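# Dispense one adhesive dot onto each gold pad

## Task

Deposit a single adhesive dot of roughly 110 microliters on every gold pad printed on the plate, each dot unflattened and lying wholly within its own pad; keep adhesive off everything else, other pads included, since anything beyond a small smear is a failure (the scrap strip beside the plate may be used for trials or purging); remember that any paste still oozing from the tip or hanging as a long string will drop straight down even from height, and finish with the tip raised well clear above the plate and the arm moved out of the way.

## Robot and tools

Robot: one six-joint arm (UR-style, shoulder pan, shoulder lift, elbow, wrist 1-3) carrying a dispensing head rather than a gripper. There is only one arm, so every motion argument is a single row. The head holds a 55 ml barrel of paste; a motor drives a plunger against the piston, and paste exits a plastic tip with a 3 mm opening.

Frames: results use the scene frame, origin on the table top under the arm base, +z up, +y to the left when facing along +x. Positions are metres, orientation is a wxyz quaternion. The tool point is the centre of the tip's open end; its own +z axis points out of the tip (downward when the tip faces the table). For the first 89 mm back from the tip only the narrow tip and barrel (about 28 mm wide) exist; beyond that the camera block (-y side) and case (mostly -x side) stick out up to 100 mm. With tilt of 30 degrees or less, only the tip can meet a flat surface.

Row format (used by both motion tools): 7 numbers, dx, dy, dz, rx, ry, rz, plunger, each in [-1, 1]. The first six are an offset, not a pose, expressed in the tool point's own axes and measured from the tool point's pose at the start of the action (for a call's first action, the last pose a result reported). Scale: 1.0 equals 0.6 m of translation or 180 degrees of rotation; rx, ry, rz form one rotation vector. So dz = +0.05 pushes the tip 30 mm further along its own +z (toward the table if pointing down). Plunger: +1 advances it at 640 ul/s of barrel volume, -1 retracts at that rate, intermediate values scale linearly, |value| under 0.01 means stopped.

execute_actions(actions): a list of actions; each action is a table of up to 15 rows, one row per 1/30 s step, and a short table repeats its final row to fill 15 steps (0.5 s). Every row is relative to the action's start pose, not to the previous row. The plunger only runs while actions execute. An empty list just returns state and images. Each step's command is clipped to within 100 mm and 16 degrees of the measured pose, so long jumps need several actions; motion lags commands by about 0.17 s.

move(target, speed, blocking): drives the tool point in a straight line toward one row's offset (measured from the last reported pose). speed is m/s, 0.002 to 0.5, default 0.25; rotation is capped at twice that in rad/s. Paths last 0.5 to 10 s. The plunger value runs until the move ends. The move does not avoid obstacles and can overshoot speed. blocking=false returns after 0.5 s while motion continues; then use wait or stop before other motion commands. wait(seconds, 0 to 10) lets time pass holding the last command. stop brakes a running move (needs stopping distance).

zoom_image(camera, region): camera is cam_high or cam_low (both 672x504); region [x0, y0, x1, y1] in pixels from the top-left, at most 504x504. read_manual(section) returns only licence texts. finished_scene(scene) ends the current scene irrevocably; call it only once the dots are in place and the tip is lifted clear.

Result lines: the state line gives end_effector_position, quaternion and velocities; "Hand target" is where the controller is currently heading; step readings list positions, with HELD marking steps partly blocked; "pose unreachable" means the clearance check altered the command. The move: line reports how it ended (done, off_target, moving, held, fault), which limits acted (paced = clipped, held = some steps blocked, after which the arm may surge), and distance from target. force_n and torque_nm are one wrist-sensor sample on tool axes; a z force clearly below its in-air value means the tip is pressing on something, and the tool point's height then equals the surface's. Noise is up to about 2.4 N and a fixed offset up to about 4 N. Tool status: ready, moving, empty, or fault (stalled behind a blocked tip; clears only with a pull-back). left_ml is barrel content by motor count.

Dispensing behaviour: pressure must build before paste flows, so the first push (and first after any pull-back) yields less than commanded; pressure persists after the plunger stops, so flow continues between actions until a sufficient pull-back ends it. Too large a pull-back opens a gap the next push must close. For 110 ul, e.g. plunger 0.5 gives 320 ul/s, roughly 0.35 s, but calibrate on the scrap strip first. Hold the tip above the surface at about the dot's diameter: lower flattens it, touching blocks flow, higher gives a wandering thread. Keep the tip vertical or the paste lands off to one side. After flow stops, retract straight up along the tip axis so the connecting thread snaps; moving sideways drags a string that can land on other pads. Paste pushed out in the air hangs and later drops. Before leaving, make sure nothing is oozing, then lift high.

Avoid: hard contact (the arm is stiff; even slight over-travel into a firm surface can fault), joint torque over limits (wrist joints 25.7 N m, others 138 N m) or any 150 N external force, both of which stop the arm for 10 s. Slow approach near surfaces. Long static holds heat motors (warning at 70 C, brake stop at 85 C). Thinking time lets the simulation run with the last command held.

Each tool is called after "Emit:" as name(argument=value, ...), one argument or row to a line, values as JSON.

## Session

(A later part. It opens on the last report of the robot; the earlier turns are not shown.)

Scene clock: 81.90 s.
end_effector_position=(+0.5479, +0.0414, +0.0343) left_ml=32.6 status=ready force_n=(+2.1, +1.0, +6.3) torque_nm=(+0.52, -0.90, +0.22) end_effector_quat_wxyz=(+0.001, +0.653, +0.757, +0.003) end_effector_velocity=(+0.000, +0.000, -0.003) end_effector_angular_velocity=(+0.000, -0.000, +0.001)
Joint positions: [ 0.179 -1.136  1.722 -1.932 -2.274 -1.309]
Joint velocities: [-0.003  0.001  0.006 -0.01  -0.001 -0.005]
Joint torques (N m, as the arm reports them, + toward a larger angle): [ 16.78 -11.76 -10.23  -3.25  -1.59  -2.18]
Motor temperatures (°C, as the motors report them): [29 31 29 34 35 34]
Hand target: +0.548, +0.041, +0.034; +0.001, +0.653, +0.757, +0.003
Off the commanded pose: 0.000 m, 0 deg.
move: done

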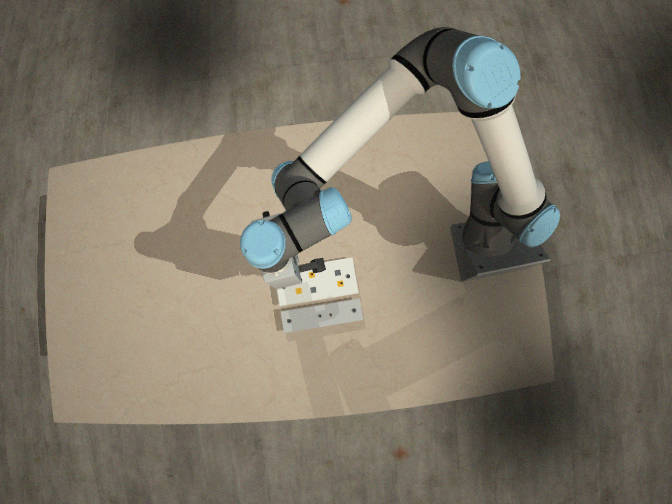

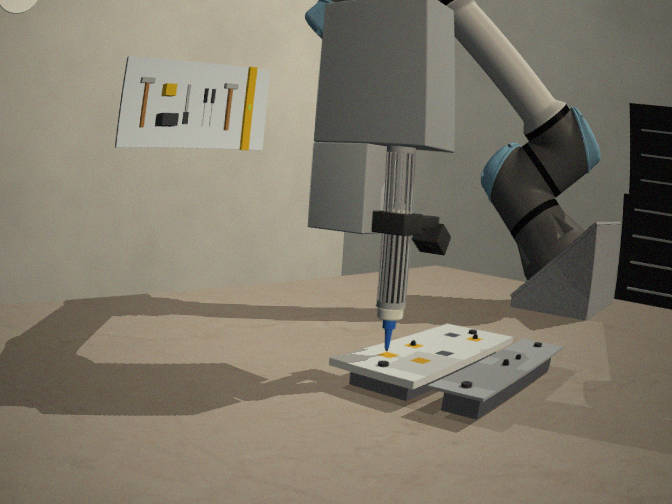

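Emit:
move(
  target=[0.0033,0.0005,0.0013,0,0,0,0],
  speed=0.02,
)

Emit:
execute_actions(
  actions=[
    [[0,0,0,0,0,0,0.444]],
    [[0,0,0,0,0,0,0]],
    [[0,0,0,0,0,0,0]],
    [[0,0,0,0,0,0,0]],
    [[0,0,0,0,0,0,0]],
    [[0,0,0,0,0,0,0]],
  ],
)

Emit:
zoom_image(
  camera="cam_low",
  region=[340,300,440,380],
)

Scene clock: 83.47 s.
end_effector_position=(+0.5479, +0.0432, +0.0335) left_ml=32.6 status=ready force_n=(-1.7, +0.0, +4.6) torque_nm=(+0.22, +0.59, +0.12) end_effector_quat_wxyz=(+0.001, +0.653, +0.757, +0.003) end_effector_velocity=(+0.000, +0.001, -0.000) end_effector_angular_velocity=(+0.000, -0.000, -0.000)
Joint positions: [ 0.18  -1.132  1.722 -1.935 -2.274 -1.307]
Joint velocities: [ 0.001  0.002 -0.001 -0.001  0.001  0.001]
Joint torques (N m, as the arm reports them, + toward a larger angle): [ 31.57 -12.04 -29.04  -3.64   1.6    2.13]
Motor temperatures (°C, as the motors report them): [29 31 29 34 35 34]
Hand target: +0.548, +0.043, +0.034; +0.001, +0.653, +0.757, +0.003
Off the commanded pose: 0.000 m, 0 deg.
move: done

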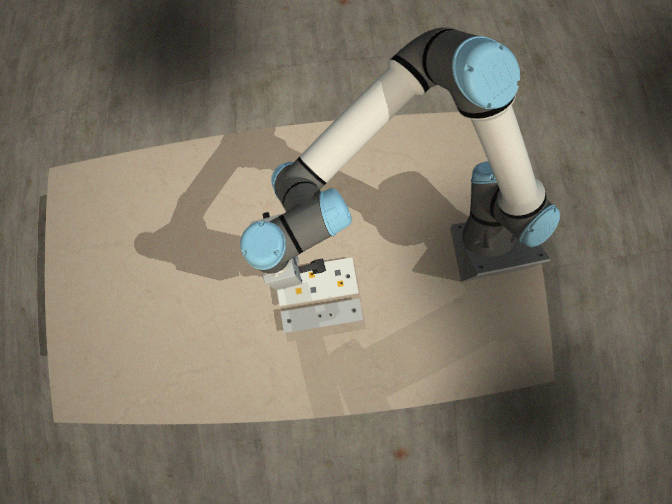

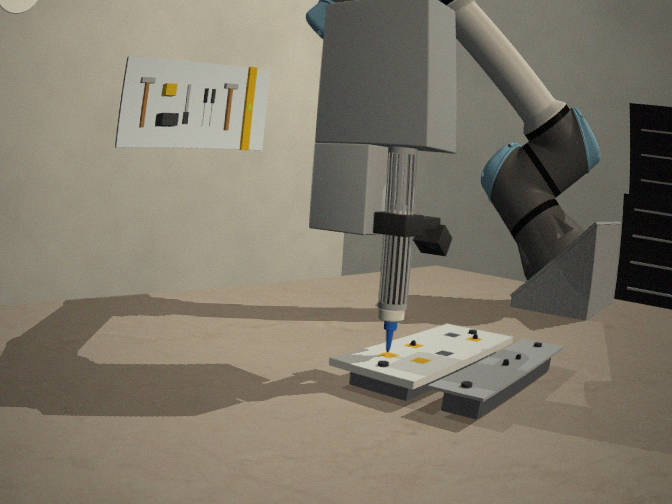

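Scene clock: 86.47 s.
end_effector_position=(+0.5479, +0.0433, +0.0335) left_ml=32.5 status=ready force_n=(-1.1, -0.6, +2.6) torque_nm=(-0.11, +0.43, +0.13) end_effector_quat_wxyz=(+0.001, +0.653, +0.757, +0.003) end_effector_velocity=(+0.000, -0.001, -0.001) end_effector_angular_velocity=(-0.000, +0.001, -0.002)
Joint positions: [ 0.18  -1.132  1.722 -1.935 -2.274 -1.307]
Joint velocities: [-0.002  0.001 -0.    -0.    -0.    -0.   ]
Joint torques (N m, as the arm reports them, + toward a larger angle): [ 27.61 -16.99 -26.56  -3.11   1.18  -0.09]
Motor temperatures (°C, as the motors report them): [29 31 29 34 35 34]
Hand target: +0.548, +0.043, +0.034; +0.001, +0.653, +0.757, +0.003
Off the commanded pose: 0.000 m, 0 deg.
Step readings (end_effector_position; steps 1 to 15: 1st action; 16 to 30: 2nd action; 31 to 45: 3rd action; 46 to 60: 4th action; 61 to 75: 5th action; 76 to 90: 6th action):
0: (+0.5479, +0.0432, +0.0335)
1: (+0.5479, +0.0433, +0.0335)
2: (+0.5479, +0.0433, +0.0335)
4: (+0.5479, +0.0433, +0.0335)
8: (+0.5479, +0.0433, +0.0335)
15: (+0.5479, +0.0433, +0.0335)
16: (+0.5479, +0.0433, +0.0335)
17: (+0.5479, +0.0433, +0.0335)
19: (+0.5479, +0.0433, +0.0335)
23: (+0.5479, +0.0433, +0.0335)
30: (+0.5479, +0.0433, +0.0335)
31: (+0.5479, +0.0433, +0.0335)
32: (+0.5479, +0.0433, +0.0335)
34: (+0.5479, +0.0433, +0.0335)
38: (+0.5479, +0.0433, +0.0335)
45: (+0.5479, +0.0433, +0.0335)
46: (+0.5479, +0.0433, +0.0335)
47: (+0.5479, +0.0433, +0.0335)
49: (+0.5479, +0.0433, +0.0335)
53: (+0.5479, +0.0433, +0.0335)
60: (+0.5479, +0.0433, +0.0335)
61: (+0.5479, +0.0433, +0.0335)
62: (+0.5479, +0.0433, +0.0335)
64: (+0.5479, +0.0433, +0.0335)
68: (+0.5479, +0.0433, +0.0335)
75: (+0.5479, +0.0433, +0.0335)
76: (+0.5479, +0.0433, +0.0335)
77: (+0.5479, +0.0433, +0.0335)
79: (+0.5479, +0.0433, +0.0335)
83: (+0.5479, +0.0433, +0.0335)
90: end_effector_position above

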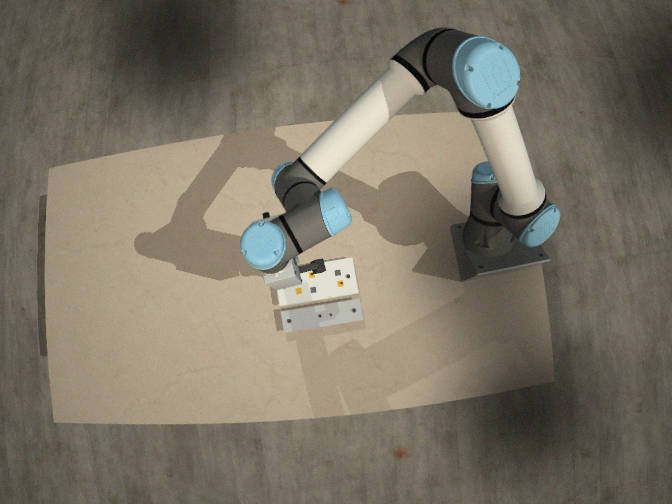

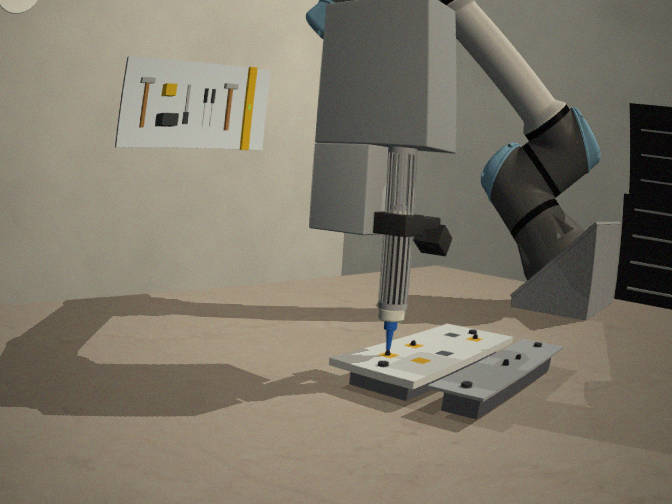

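Region (340, 300, 440, 380) of cam_low's 672x504 image, scaled by 5.040, with more detail than that image has; it fills the top 403 rows of this view, and the rest is white.

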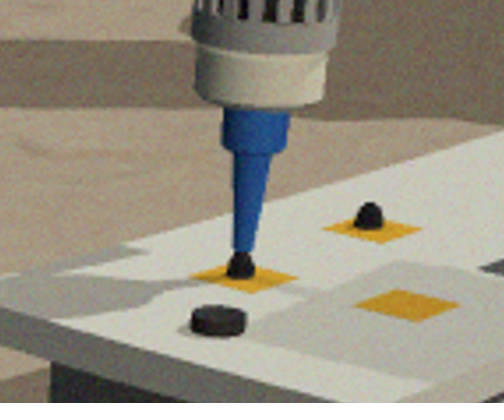

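Emit:
execute_actions(
  actions=[
    [[0,0,0,0,0,0,-0.1]],
  ],
)

Emit:
move(
  target=[0,0,-0.075,0,0,0,0],
  speed=0.06,
)

Emit:
move(
  target=[0.0600,-0.0070,0.0635,0,0,0,0],
  speed=0.1,
)

Emit:
move(
  target=[0,0,0.011,0,0,0,0],
  speed=0.03,
)

Emit:
zoom_image(
  camera="cam_low",
  region=[360,300,460,380],
)

Scene clock: 87.53 s.
end_effector_position=(+0.5479, +0.0433, +0.0335) left_ml=32.5 status=moving force_n=(-2.9, +0.3, +3.9) torque_nm=(+0.32, +1.10, +0.32) end_effector_quat_wxyz=(+0.001, +0.653, +0.757, +0.003) end_effector_velocity=(-0.000, -0.000, -0.001) end_effector_angular_velocity=(-0.000, +0.001, -0.000)
Joint positions: [ 0.18  -1.132  1.722 -1.935 -2.274 -1.307]
Joint velocities: [-0.001  0.001 -0.     0.     0.     0.   ]
Joint torques (N m, as the arm reports them, + toward a larger angle): [ 28.17 -17.53 -26.65  -3.11   1.19  -0.06]
Motor temperatures (°C, as the motors report them): [29 31 29 34 35 34]
Hand target: +0.548, +0.043, +0.034; +0.001, +0.653, +0.757, +0.003
Off the commanded pose: 0.000 m, 0 deg.
Step readings (end_effector_position):
0: (+0.5479, +0.0433, +0.0335)
1: (+0.5479, +0.0433, +0.0335)
2: (+0.5479, +0.0433, +0.0335)
4: (+0.5479, +0.0433, +0.0335)
8: (+0.5479, +0.0433, +0.0335)
15: end_effector_position above

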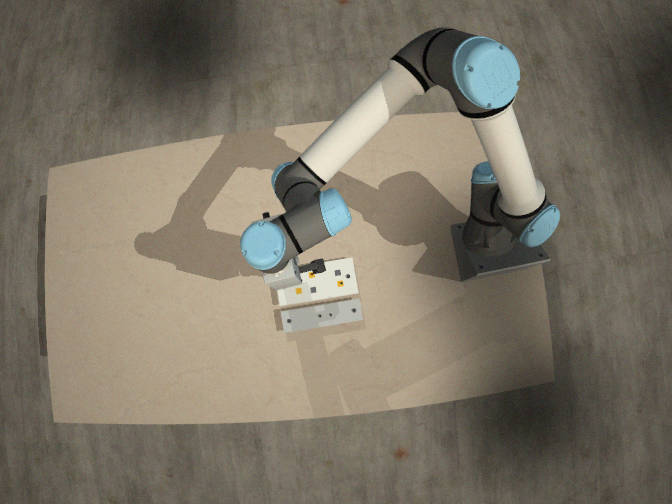

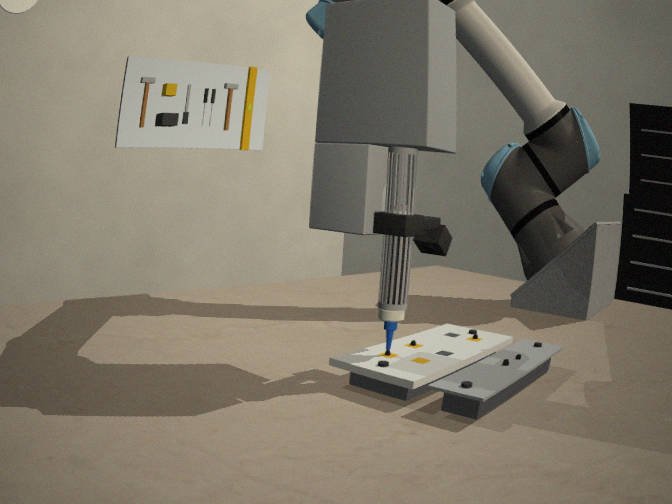

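Scene clock: 88.77 s.
end_effector_position=(+0.5478, +0.0431, +0.0782) left_ml=32.5 status=ready force_n=(-1.6, -1.8, +4.4) torque_nm=(-0.47, +0.59, +0.28) end_effector_quat_wxyz=(+0.001, +0.653, +0.757, +0.003) end_effector_velocity=(-0.000, +0.000, +0.003) end_effector_angular_velocity=(+0.000, +0.000, -0.001)
Joint positions: [ 0.227 -1.146  1.633 -1.794 -2.263 -1.248]
Joint velocities: [ 0.003 -0.    -0.006  0.009  0.001  0.005]
Joint torques (N m, as the arm reports them, + toward a larger angle): [ 31.13 -21.82 -28.79  -1.44   1.5    2.51]
Motor temperatures (°C, as the motors report them): [29 31 29 34 35 34]
Hand target: +0.548, +0.043, +0.079; +0.001, +0.653, +0.757, +0.003
Off the commanded pose: 0.000 m, 0 deg.
move: done

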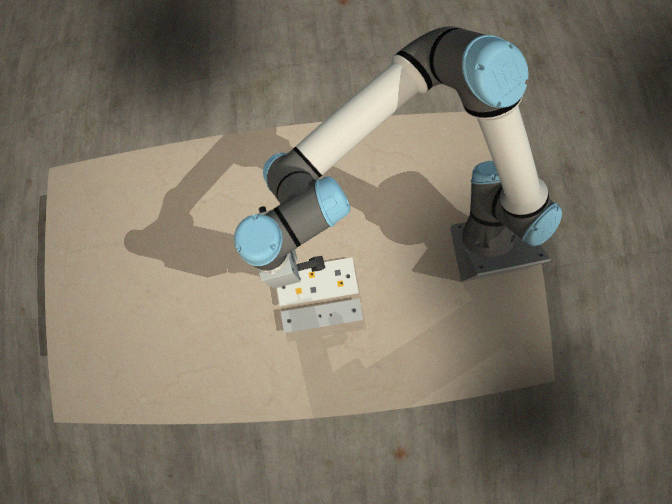

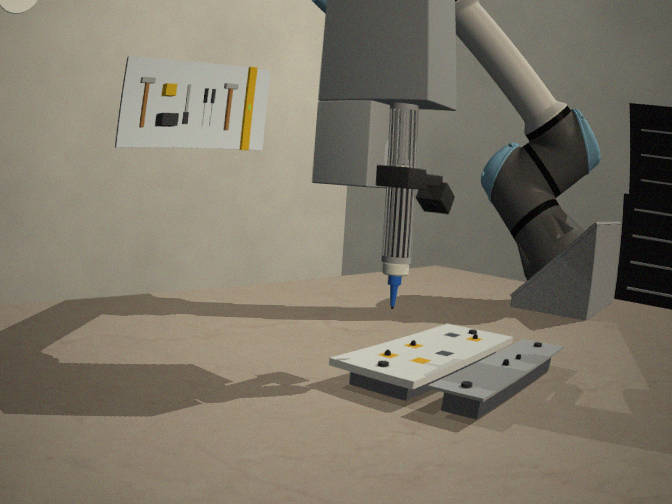

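Scene clock: 89.83 s.
end_effector_position=(+0.5385, +0.0779, +0.0405) left_ml=32.5 status=ready force_n=(-2.6, -1.4, +1.6) torque_nm=(-0.35, +0.87, +0.05) end_effector_quat_wxyz=(+0.001, +0.653, +0.757, +0.003) end_effector_velocity=(-0.000, +0.001, -0.002) end_effector_angular_velocity=(+0.000, -0.000, -0.001)
Joint positions: [ 0.232 -1.094  1.706 -1.915 -2.261 -1.241]
Joint velocities: [-0.     0.002  0.003 -0.007  0.    -0.   ]
Joint torques (N m, as the arm reports them, + toward a larger angle): [ 32.06 -10.21  -8.38  -3.72   0.93  -1.22]
Motor temperatures (°C, as the motors report them): [29 31 29 34 35 34]
Hand target: +0.538, +0.078, +0.040; +0.001, +0.653, +0.757, +0.003
Off the commanded pose: 0.000 m, 0 deg.
move: done

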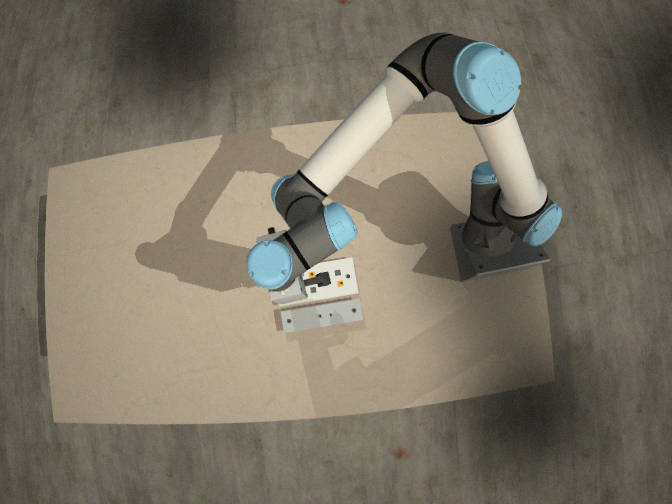

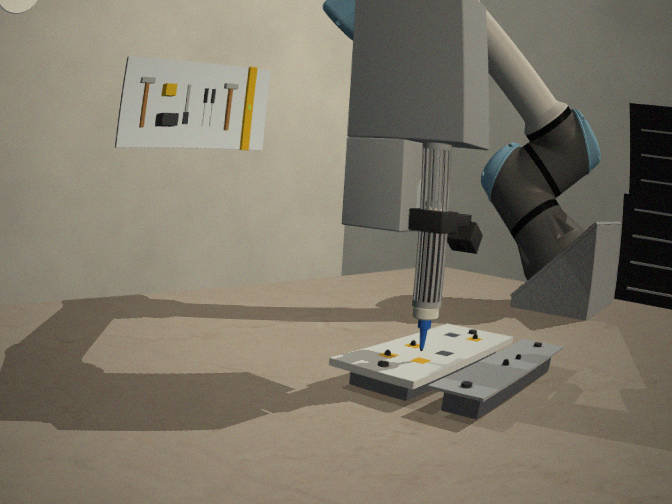

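Scene clock: 90.57 s.
end_effector_position=(+0.5385, +0.0780, +0.0342) left_ml=32.5 status=ready force_n=(-1.8, +1.5, +2.9) torque_nm=(+0.85, +0.61, +0.23) end_effector_quat_wxyz=(+0.001, +0.653, +0.757, +0.003) end_effector_velocity=(-0.000, +0.000, -0.003) end_effector_angular_velocity=(-0.000, +0.001, +0.001)
Joint positions: [ 0.226 -1.091  1.717 -1.934 -2.263 -1.249]
Joint velocities: [-0.003  0.001  0.006 -0.008 -0.001 -0.004]
Joint torques (N m, as the arm reports them, + toward a larger angle): [ 13.71 -12.1  -11.28  -3.95  -1.55  -2.27]
Motor temperatures (°C, as the motors report them): [29 31 29 34 35 34]
Hand target: +0.539, +0.078, +0.034; +0.001, +0.653, +0.757, +0.003
Off the commanded pose: 0.000 m, 0 deg.
move: done

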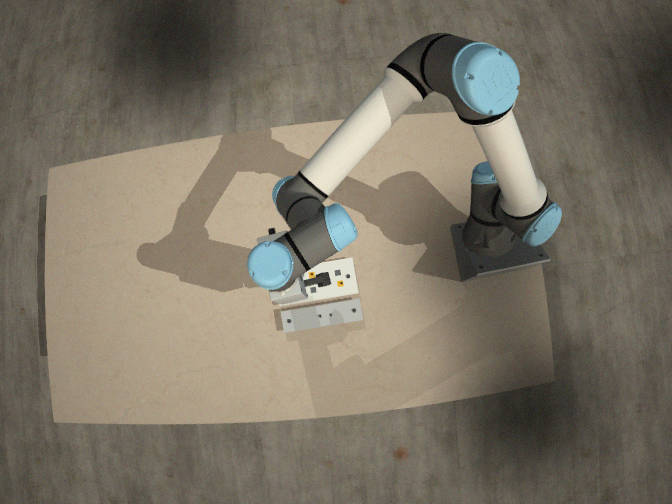

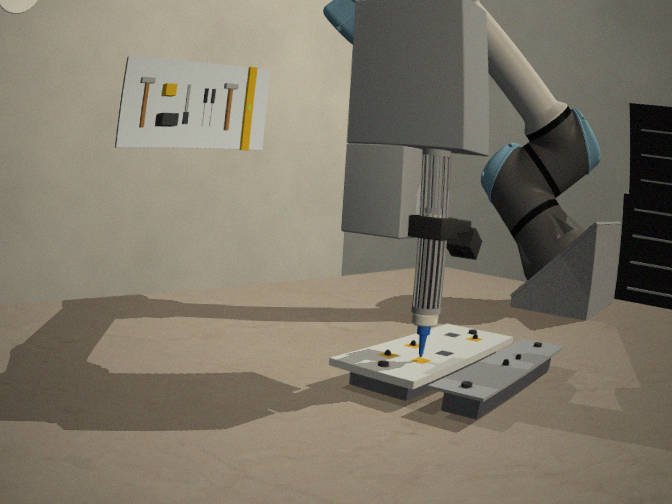

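Region (360, 300, 460, 380) of cam_low's 672x504 image, scaled by 5.040, with more detail than that image has; it fills the top 403 rows of this view, and the rest is white.

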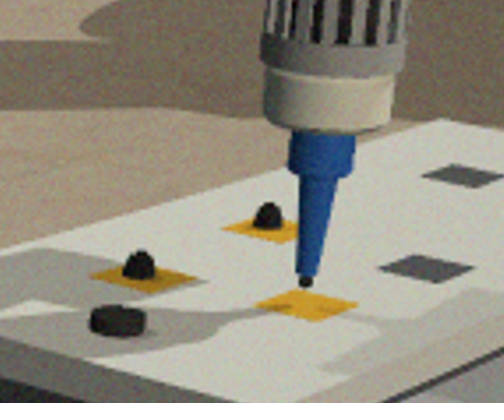

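Well aligned. Dispense.

Emit:
execute_actions(
  actions=[
    [[0,0,0.0012,0,0,0,0.444]],
    [[0,0,0,0,0,0,0]],
    [[0,0,0,0,0,0,0]],
    [[0,0,0,0,0,0,0]],
    [[0,0,0,0,0,0,0]],
    [[0,0,0,0,0,0,0]],
    [[0,0,0,0,0,0,-0.1]],
  ],
)

Emit:
move(
  target=[0,0,-0.075,0,0,0,0],
  speed=0.06,
)

Scene clock: 94.40 s.
end_effector_position=(+0.5385, +0.0780, +0.0335) left_ml=32.4 status=moving force_n=(-1.0, -1.7, +2.3) torque_nm=(-0.47, +0.40, +0.12) end_effector_quat_wxyz=(+0.001, +0.653, +0.757, +0.003) end_effector_velocity=(-0.000, +0.001, +0.000) end_effector_angular_velocity=(+0.000, -0.001, +0.002)
Joint positions: [ 0.225 -1.09   1.719 -1.937 -2.263 -1.25 ]
Joint velocities: [ 0.001  0.001 -0.    -0.001  0.    -0.001]
Joint torques (N m, as the arm reports them, + toward a larger angle): [ 15.29 -12.47 -10.42  -3.31  -1.53  -2.25]
Motor temperatures (°C, as the motors report them): [29 31 29 34 35 34]
Hand target: +0.539, +0.078, +0.034; +0.001, +0.653, +0.757, +0.003
Off the commanded pose: 0.000 m, 0 deg.
Step readings (end_effector_position; steps 1 to 15: 1st action; 16 to 30: 2nd action; 31 to 45: 3rd action; 46 to 60: 4th action; 61 to 75: 5th action; 76 to 90: 6th action; 91 to 105: 7th action):
0: (+0.5385, +0.0780, +0.0339)
1: (+0.5385, +0.0780, +0.0339)
2: (+0.5385, +0.0780, +0.0339)
4: (+0.5385, +0.0780, +0.0337)
8: (+0.5385, +0.0780, +0.0336)
15: (+0.5385, +0.0780, +0.0335)
16: (+0.5385, +0.0780, +0.0335)
17: (+0.5385, +0.0780, +0.0335)
19: (+0.5385, +0.0780, +0.0335)
23: (+0.5385, +0.0780, +0.0335)
30: (+0.5385, +0.0780, +0.0335)
31: (+0.5385, +0.0780, +0.0335)
32: (+0.5385, +0.0780, +0.0335)
34: (+0.5385, +0.0780, +0.0335)
38: (+0.5385, +0.0780, +0.0335)
45: (+0.5385, +0.0780, +0.0335)
46: (+0.5385, +0.0780, +0.0335)
47: (+0.5385, +0.0780, +0.0335)
49: (+0.5385, +0.0780, +0.0335)
53: (+0.5385, +0.0780, +0.0335)
60: (+0.5385, +0.0780, +0.0335)
61: (+0.5385, +0.0780, +0.0335)
62: (+0.5385, +0.0780, +0.0335)
64: (+0.5385, +0.0780, +0.0335)
68: (+0.5385, +0.0780, +0.0335)
75: (+0.5385, +0.0780, +0.0335)
76: (+0.5385, +0.0780, +0.0335)
77: (+0.5385, +0.0780, +0.0335)
79: (+0.5385, +0.0780, +0.0335)
83: (+0.5385, +0.0780, +0.0335)
90: (+0.5385, +0.0780, +0.0335)
91: (+0.5385, +0.0780, +0.0335)
92: (+0.5385, +0.0780, +0.0335)
94: (+0.5385, +0.0780, +0.0335)
98: (+0.5385, +0.0780, +0.0335)
105: end_effector_position above

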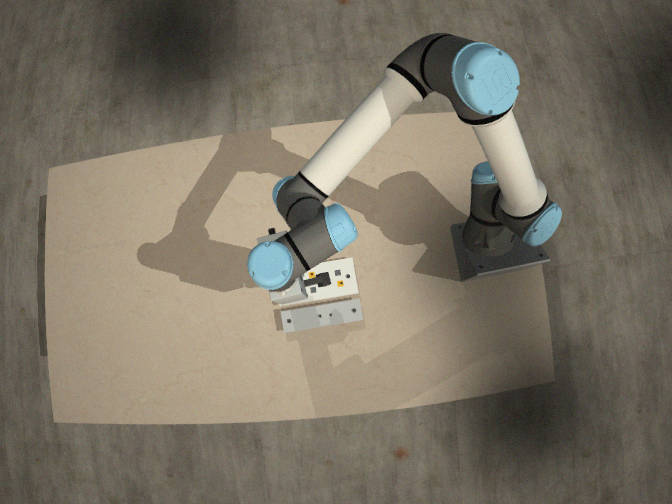

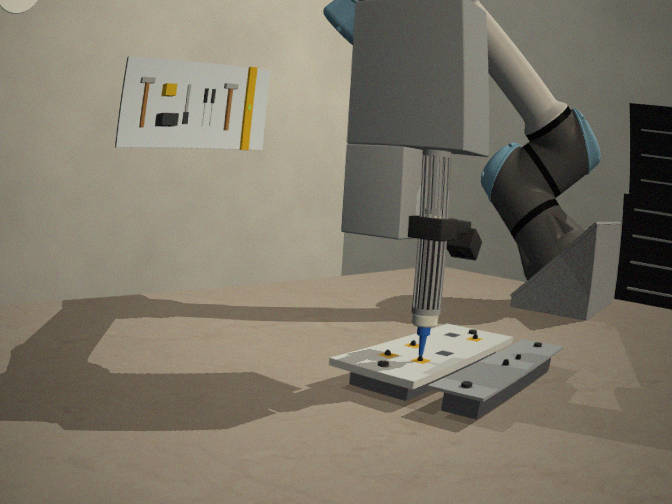

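Scene clock: 95.63 s.
end_effector_position=(+0.5384, +0.0778, +0.0782) left_ml=32.4 status=ready force_n=(-2.2, -0.4, +3.3) torque_nm=(-0.03, +0.88, +0.11) end_effector_quat_wxyz=(+0.001, +0.653, +0.757, +0.003) end_effector_velocity=(-0.000, +0.000, +0.003) end_effector_angular_velocity=(-0.001, +0.001, +0.001)
Joint positions: [ 0.271 -1.105  1.63  -1.798 -2.251 -1.194]
Joint velocities: [ 0.003  0.001 -0.006  0.009  0.001  0.004]
Joint torques (N m, as the arm reports them, + toward a larger angle): [ 30.82 -25.84 -33.05  -0.93   1.45   2.01]
Motor temperatures (°C, as the motors report them): [29 31 29 34 35 34]
Hand target: +0.538, +0.078, +0.079; +0.001, +0.653, +0.757, +0.003
Off the commanded pose: 0.000 m, 0 deg.
move: done

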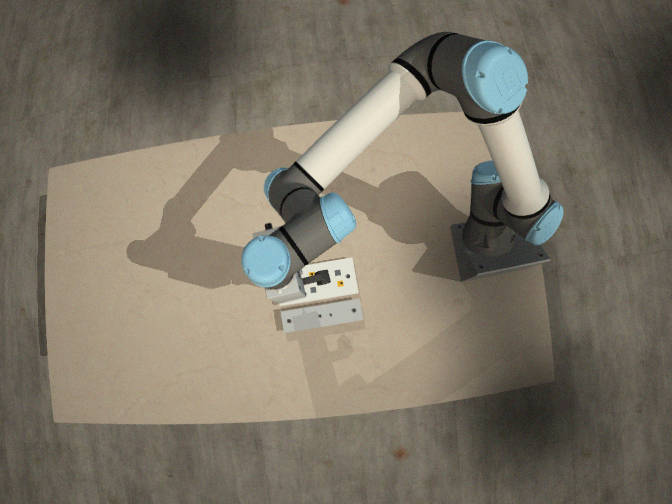

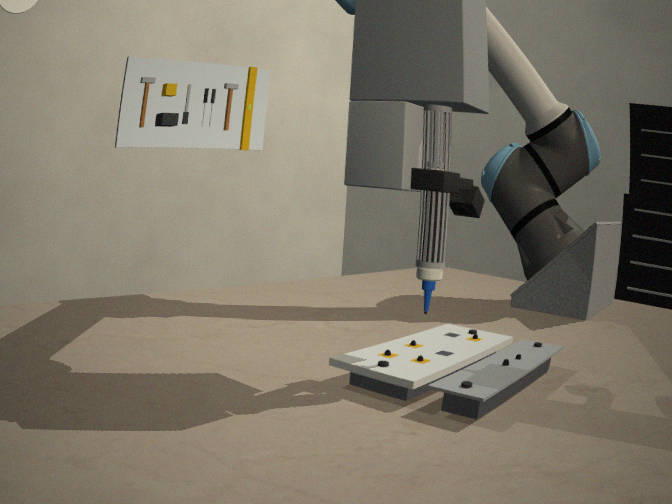

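Move clear over the scrap strip, with an extra pull-back, and lift higher.

Emit:
move(
  target=[0.125,0.019,-0.1,0,0,0,-0.1],
  speed=0.15,
)

Emit:
zoom_image(
  camera="cam_high",
  region=[250,220,390,340],
)

Scene clock: 97.17 s.
end_effector_position=(+0.5385, +0.1532, +0.1382) left_ml=32.5 status=moving force_n=(-0.2, -0.2, +3.3) torque_nm=(+0.02, +0.09, +0.16) end_effector_quat_wxyz=(+0.002, +0.653, +0.757, +0.003) end_effector_velocity=(+0.000, +0.002, +0.002) end_effector_angular_velocity=(-0.001, +0.001, +0.001)
Joint positions: [ 0.402 -0.974  1.409 -1.613 -2.206 -1.039]
Joint velocities: [ 0.004  0.006 -0.011  0.01   0.001  0.005]
Joint torques (N m, as the arm reports them, + toward a larger angle): [ 32.91 -13.85 -31.6   -1.21   1.51   2.15]
Motor temperatures (°C, as the motors report them): [29 31 29 34 35 34]
Hand target: +0.538, +0.153, +0.138; +0.001, +0.653, +0.757, +0.003
Off the commanded pose: 0.000 m, 0 deg.
move: done

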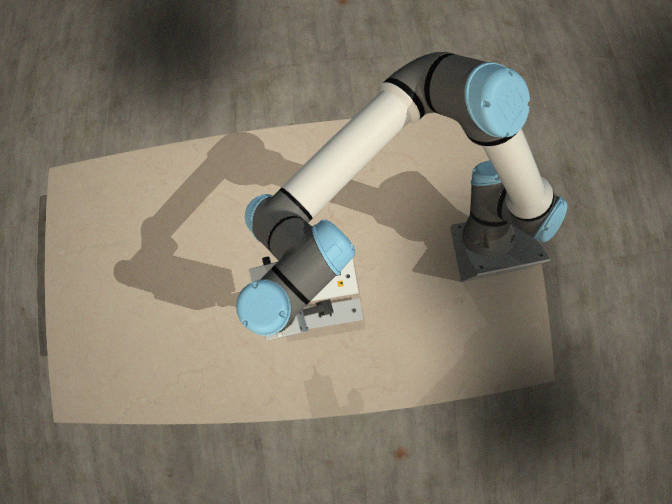

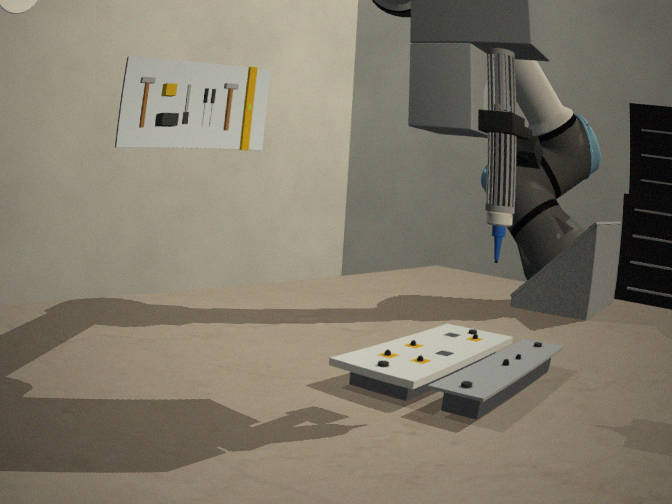

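Region (250, 220, 390, 340) of cam_high's 672x504 image, scaled by 3.600, with more detail than that image has; it fills the top 432 rows of this view, and the rest is white.

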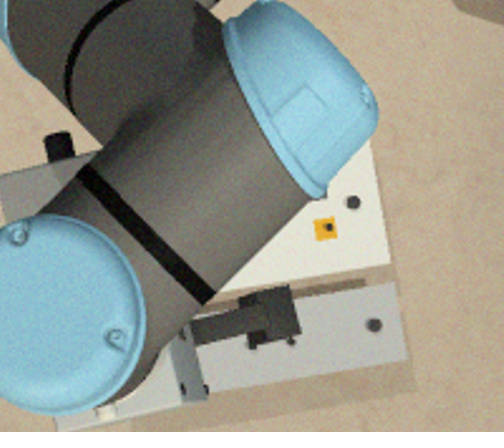

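Emit:
zoom_image(
  camera="cam_low",
  region=[320,260,600,440],
)

Region (320, 260, 600, 440) of cam_low's 672x504 image, scaled by 1.800, with more detail than that image has; it fills the top 324 rows of this view, and the rest is white.

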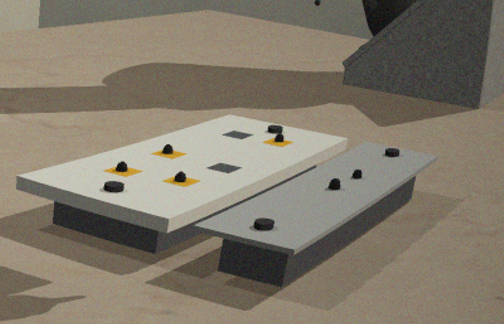

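Emit:
finished_scene(
  scene=1,
)

The scene is finished: the task was done.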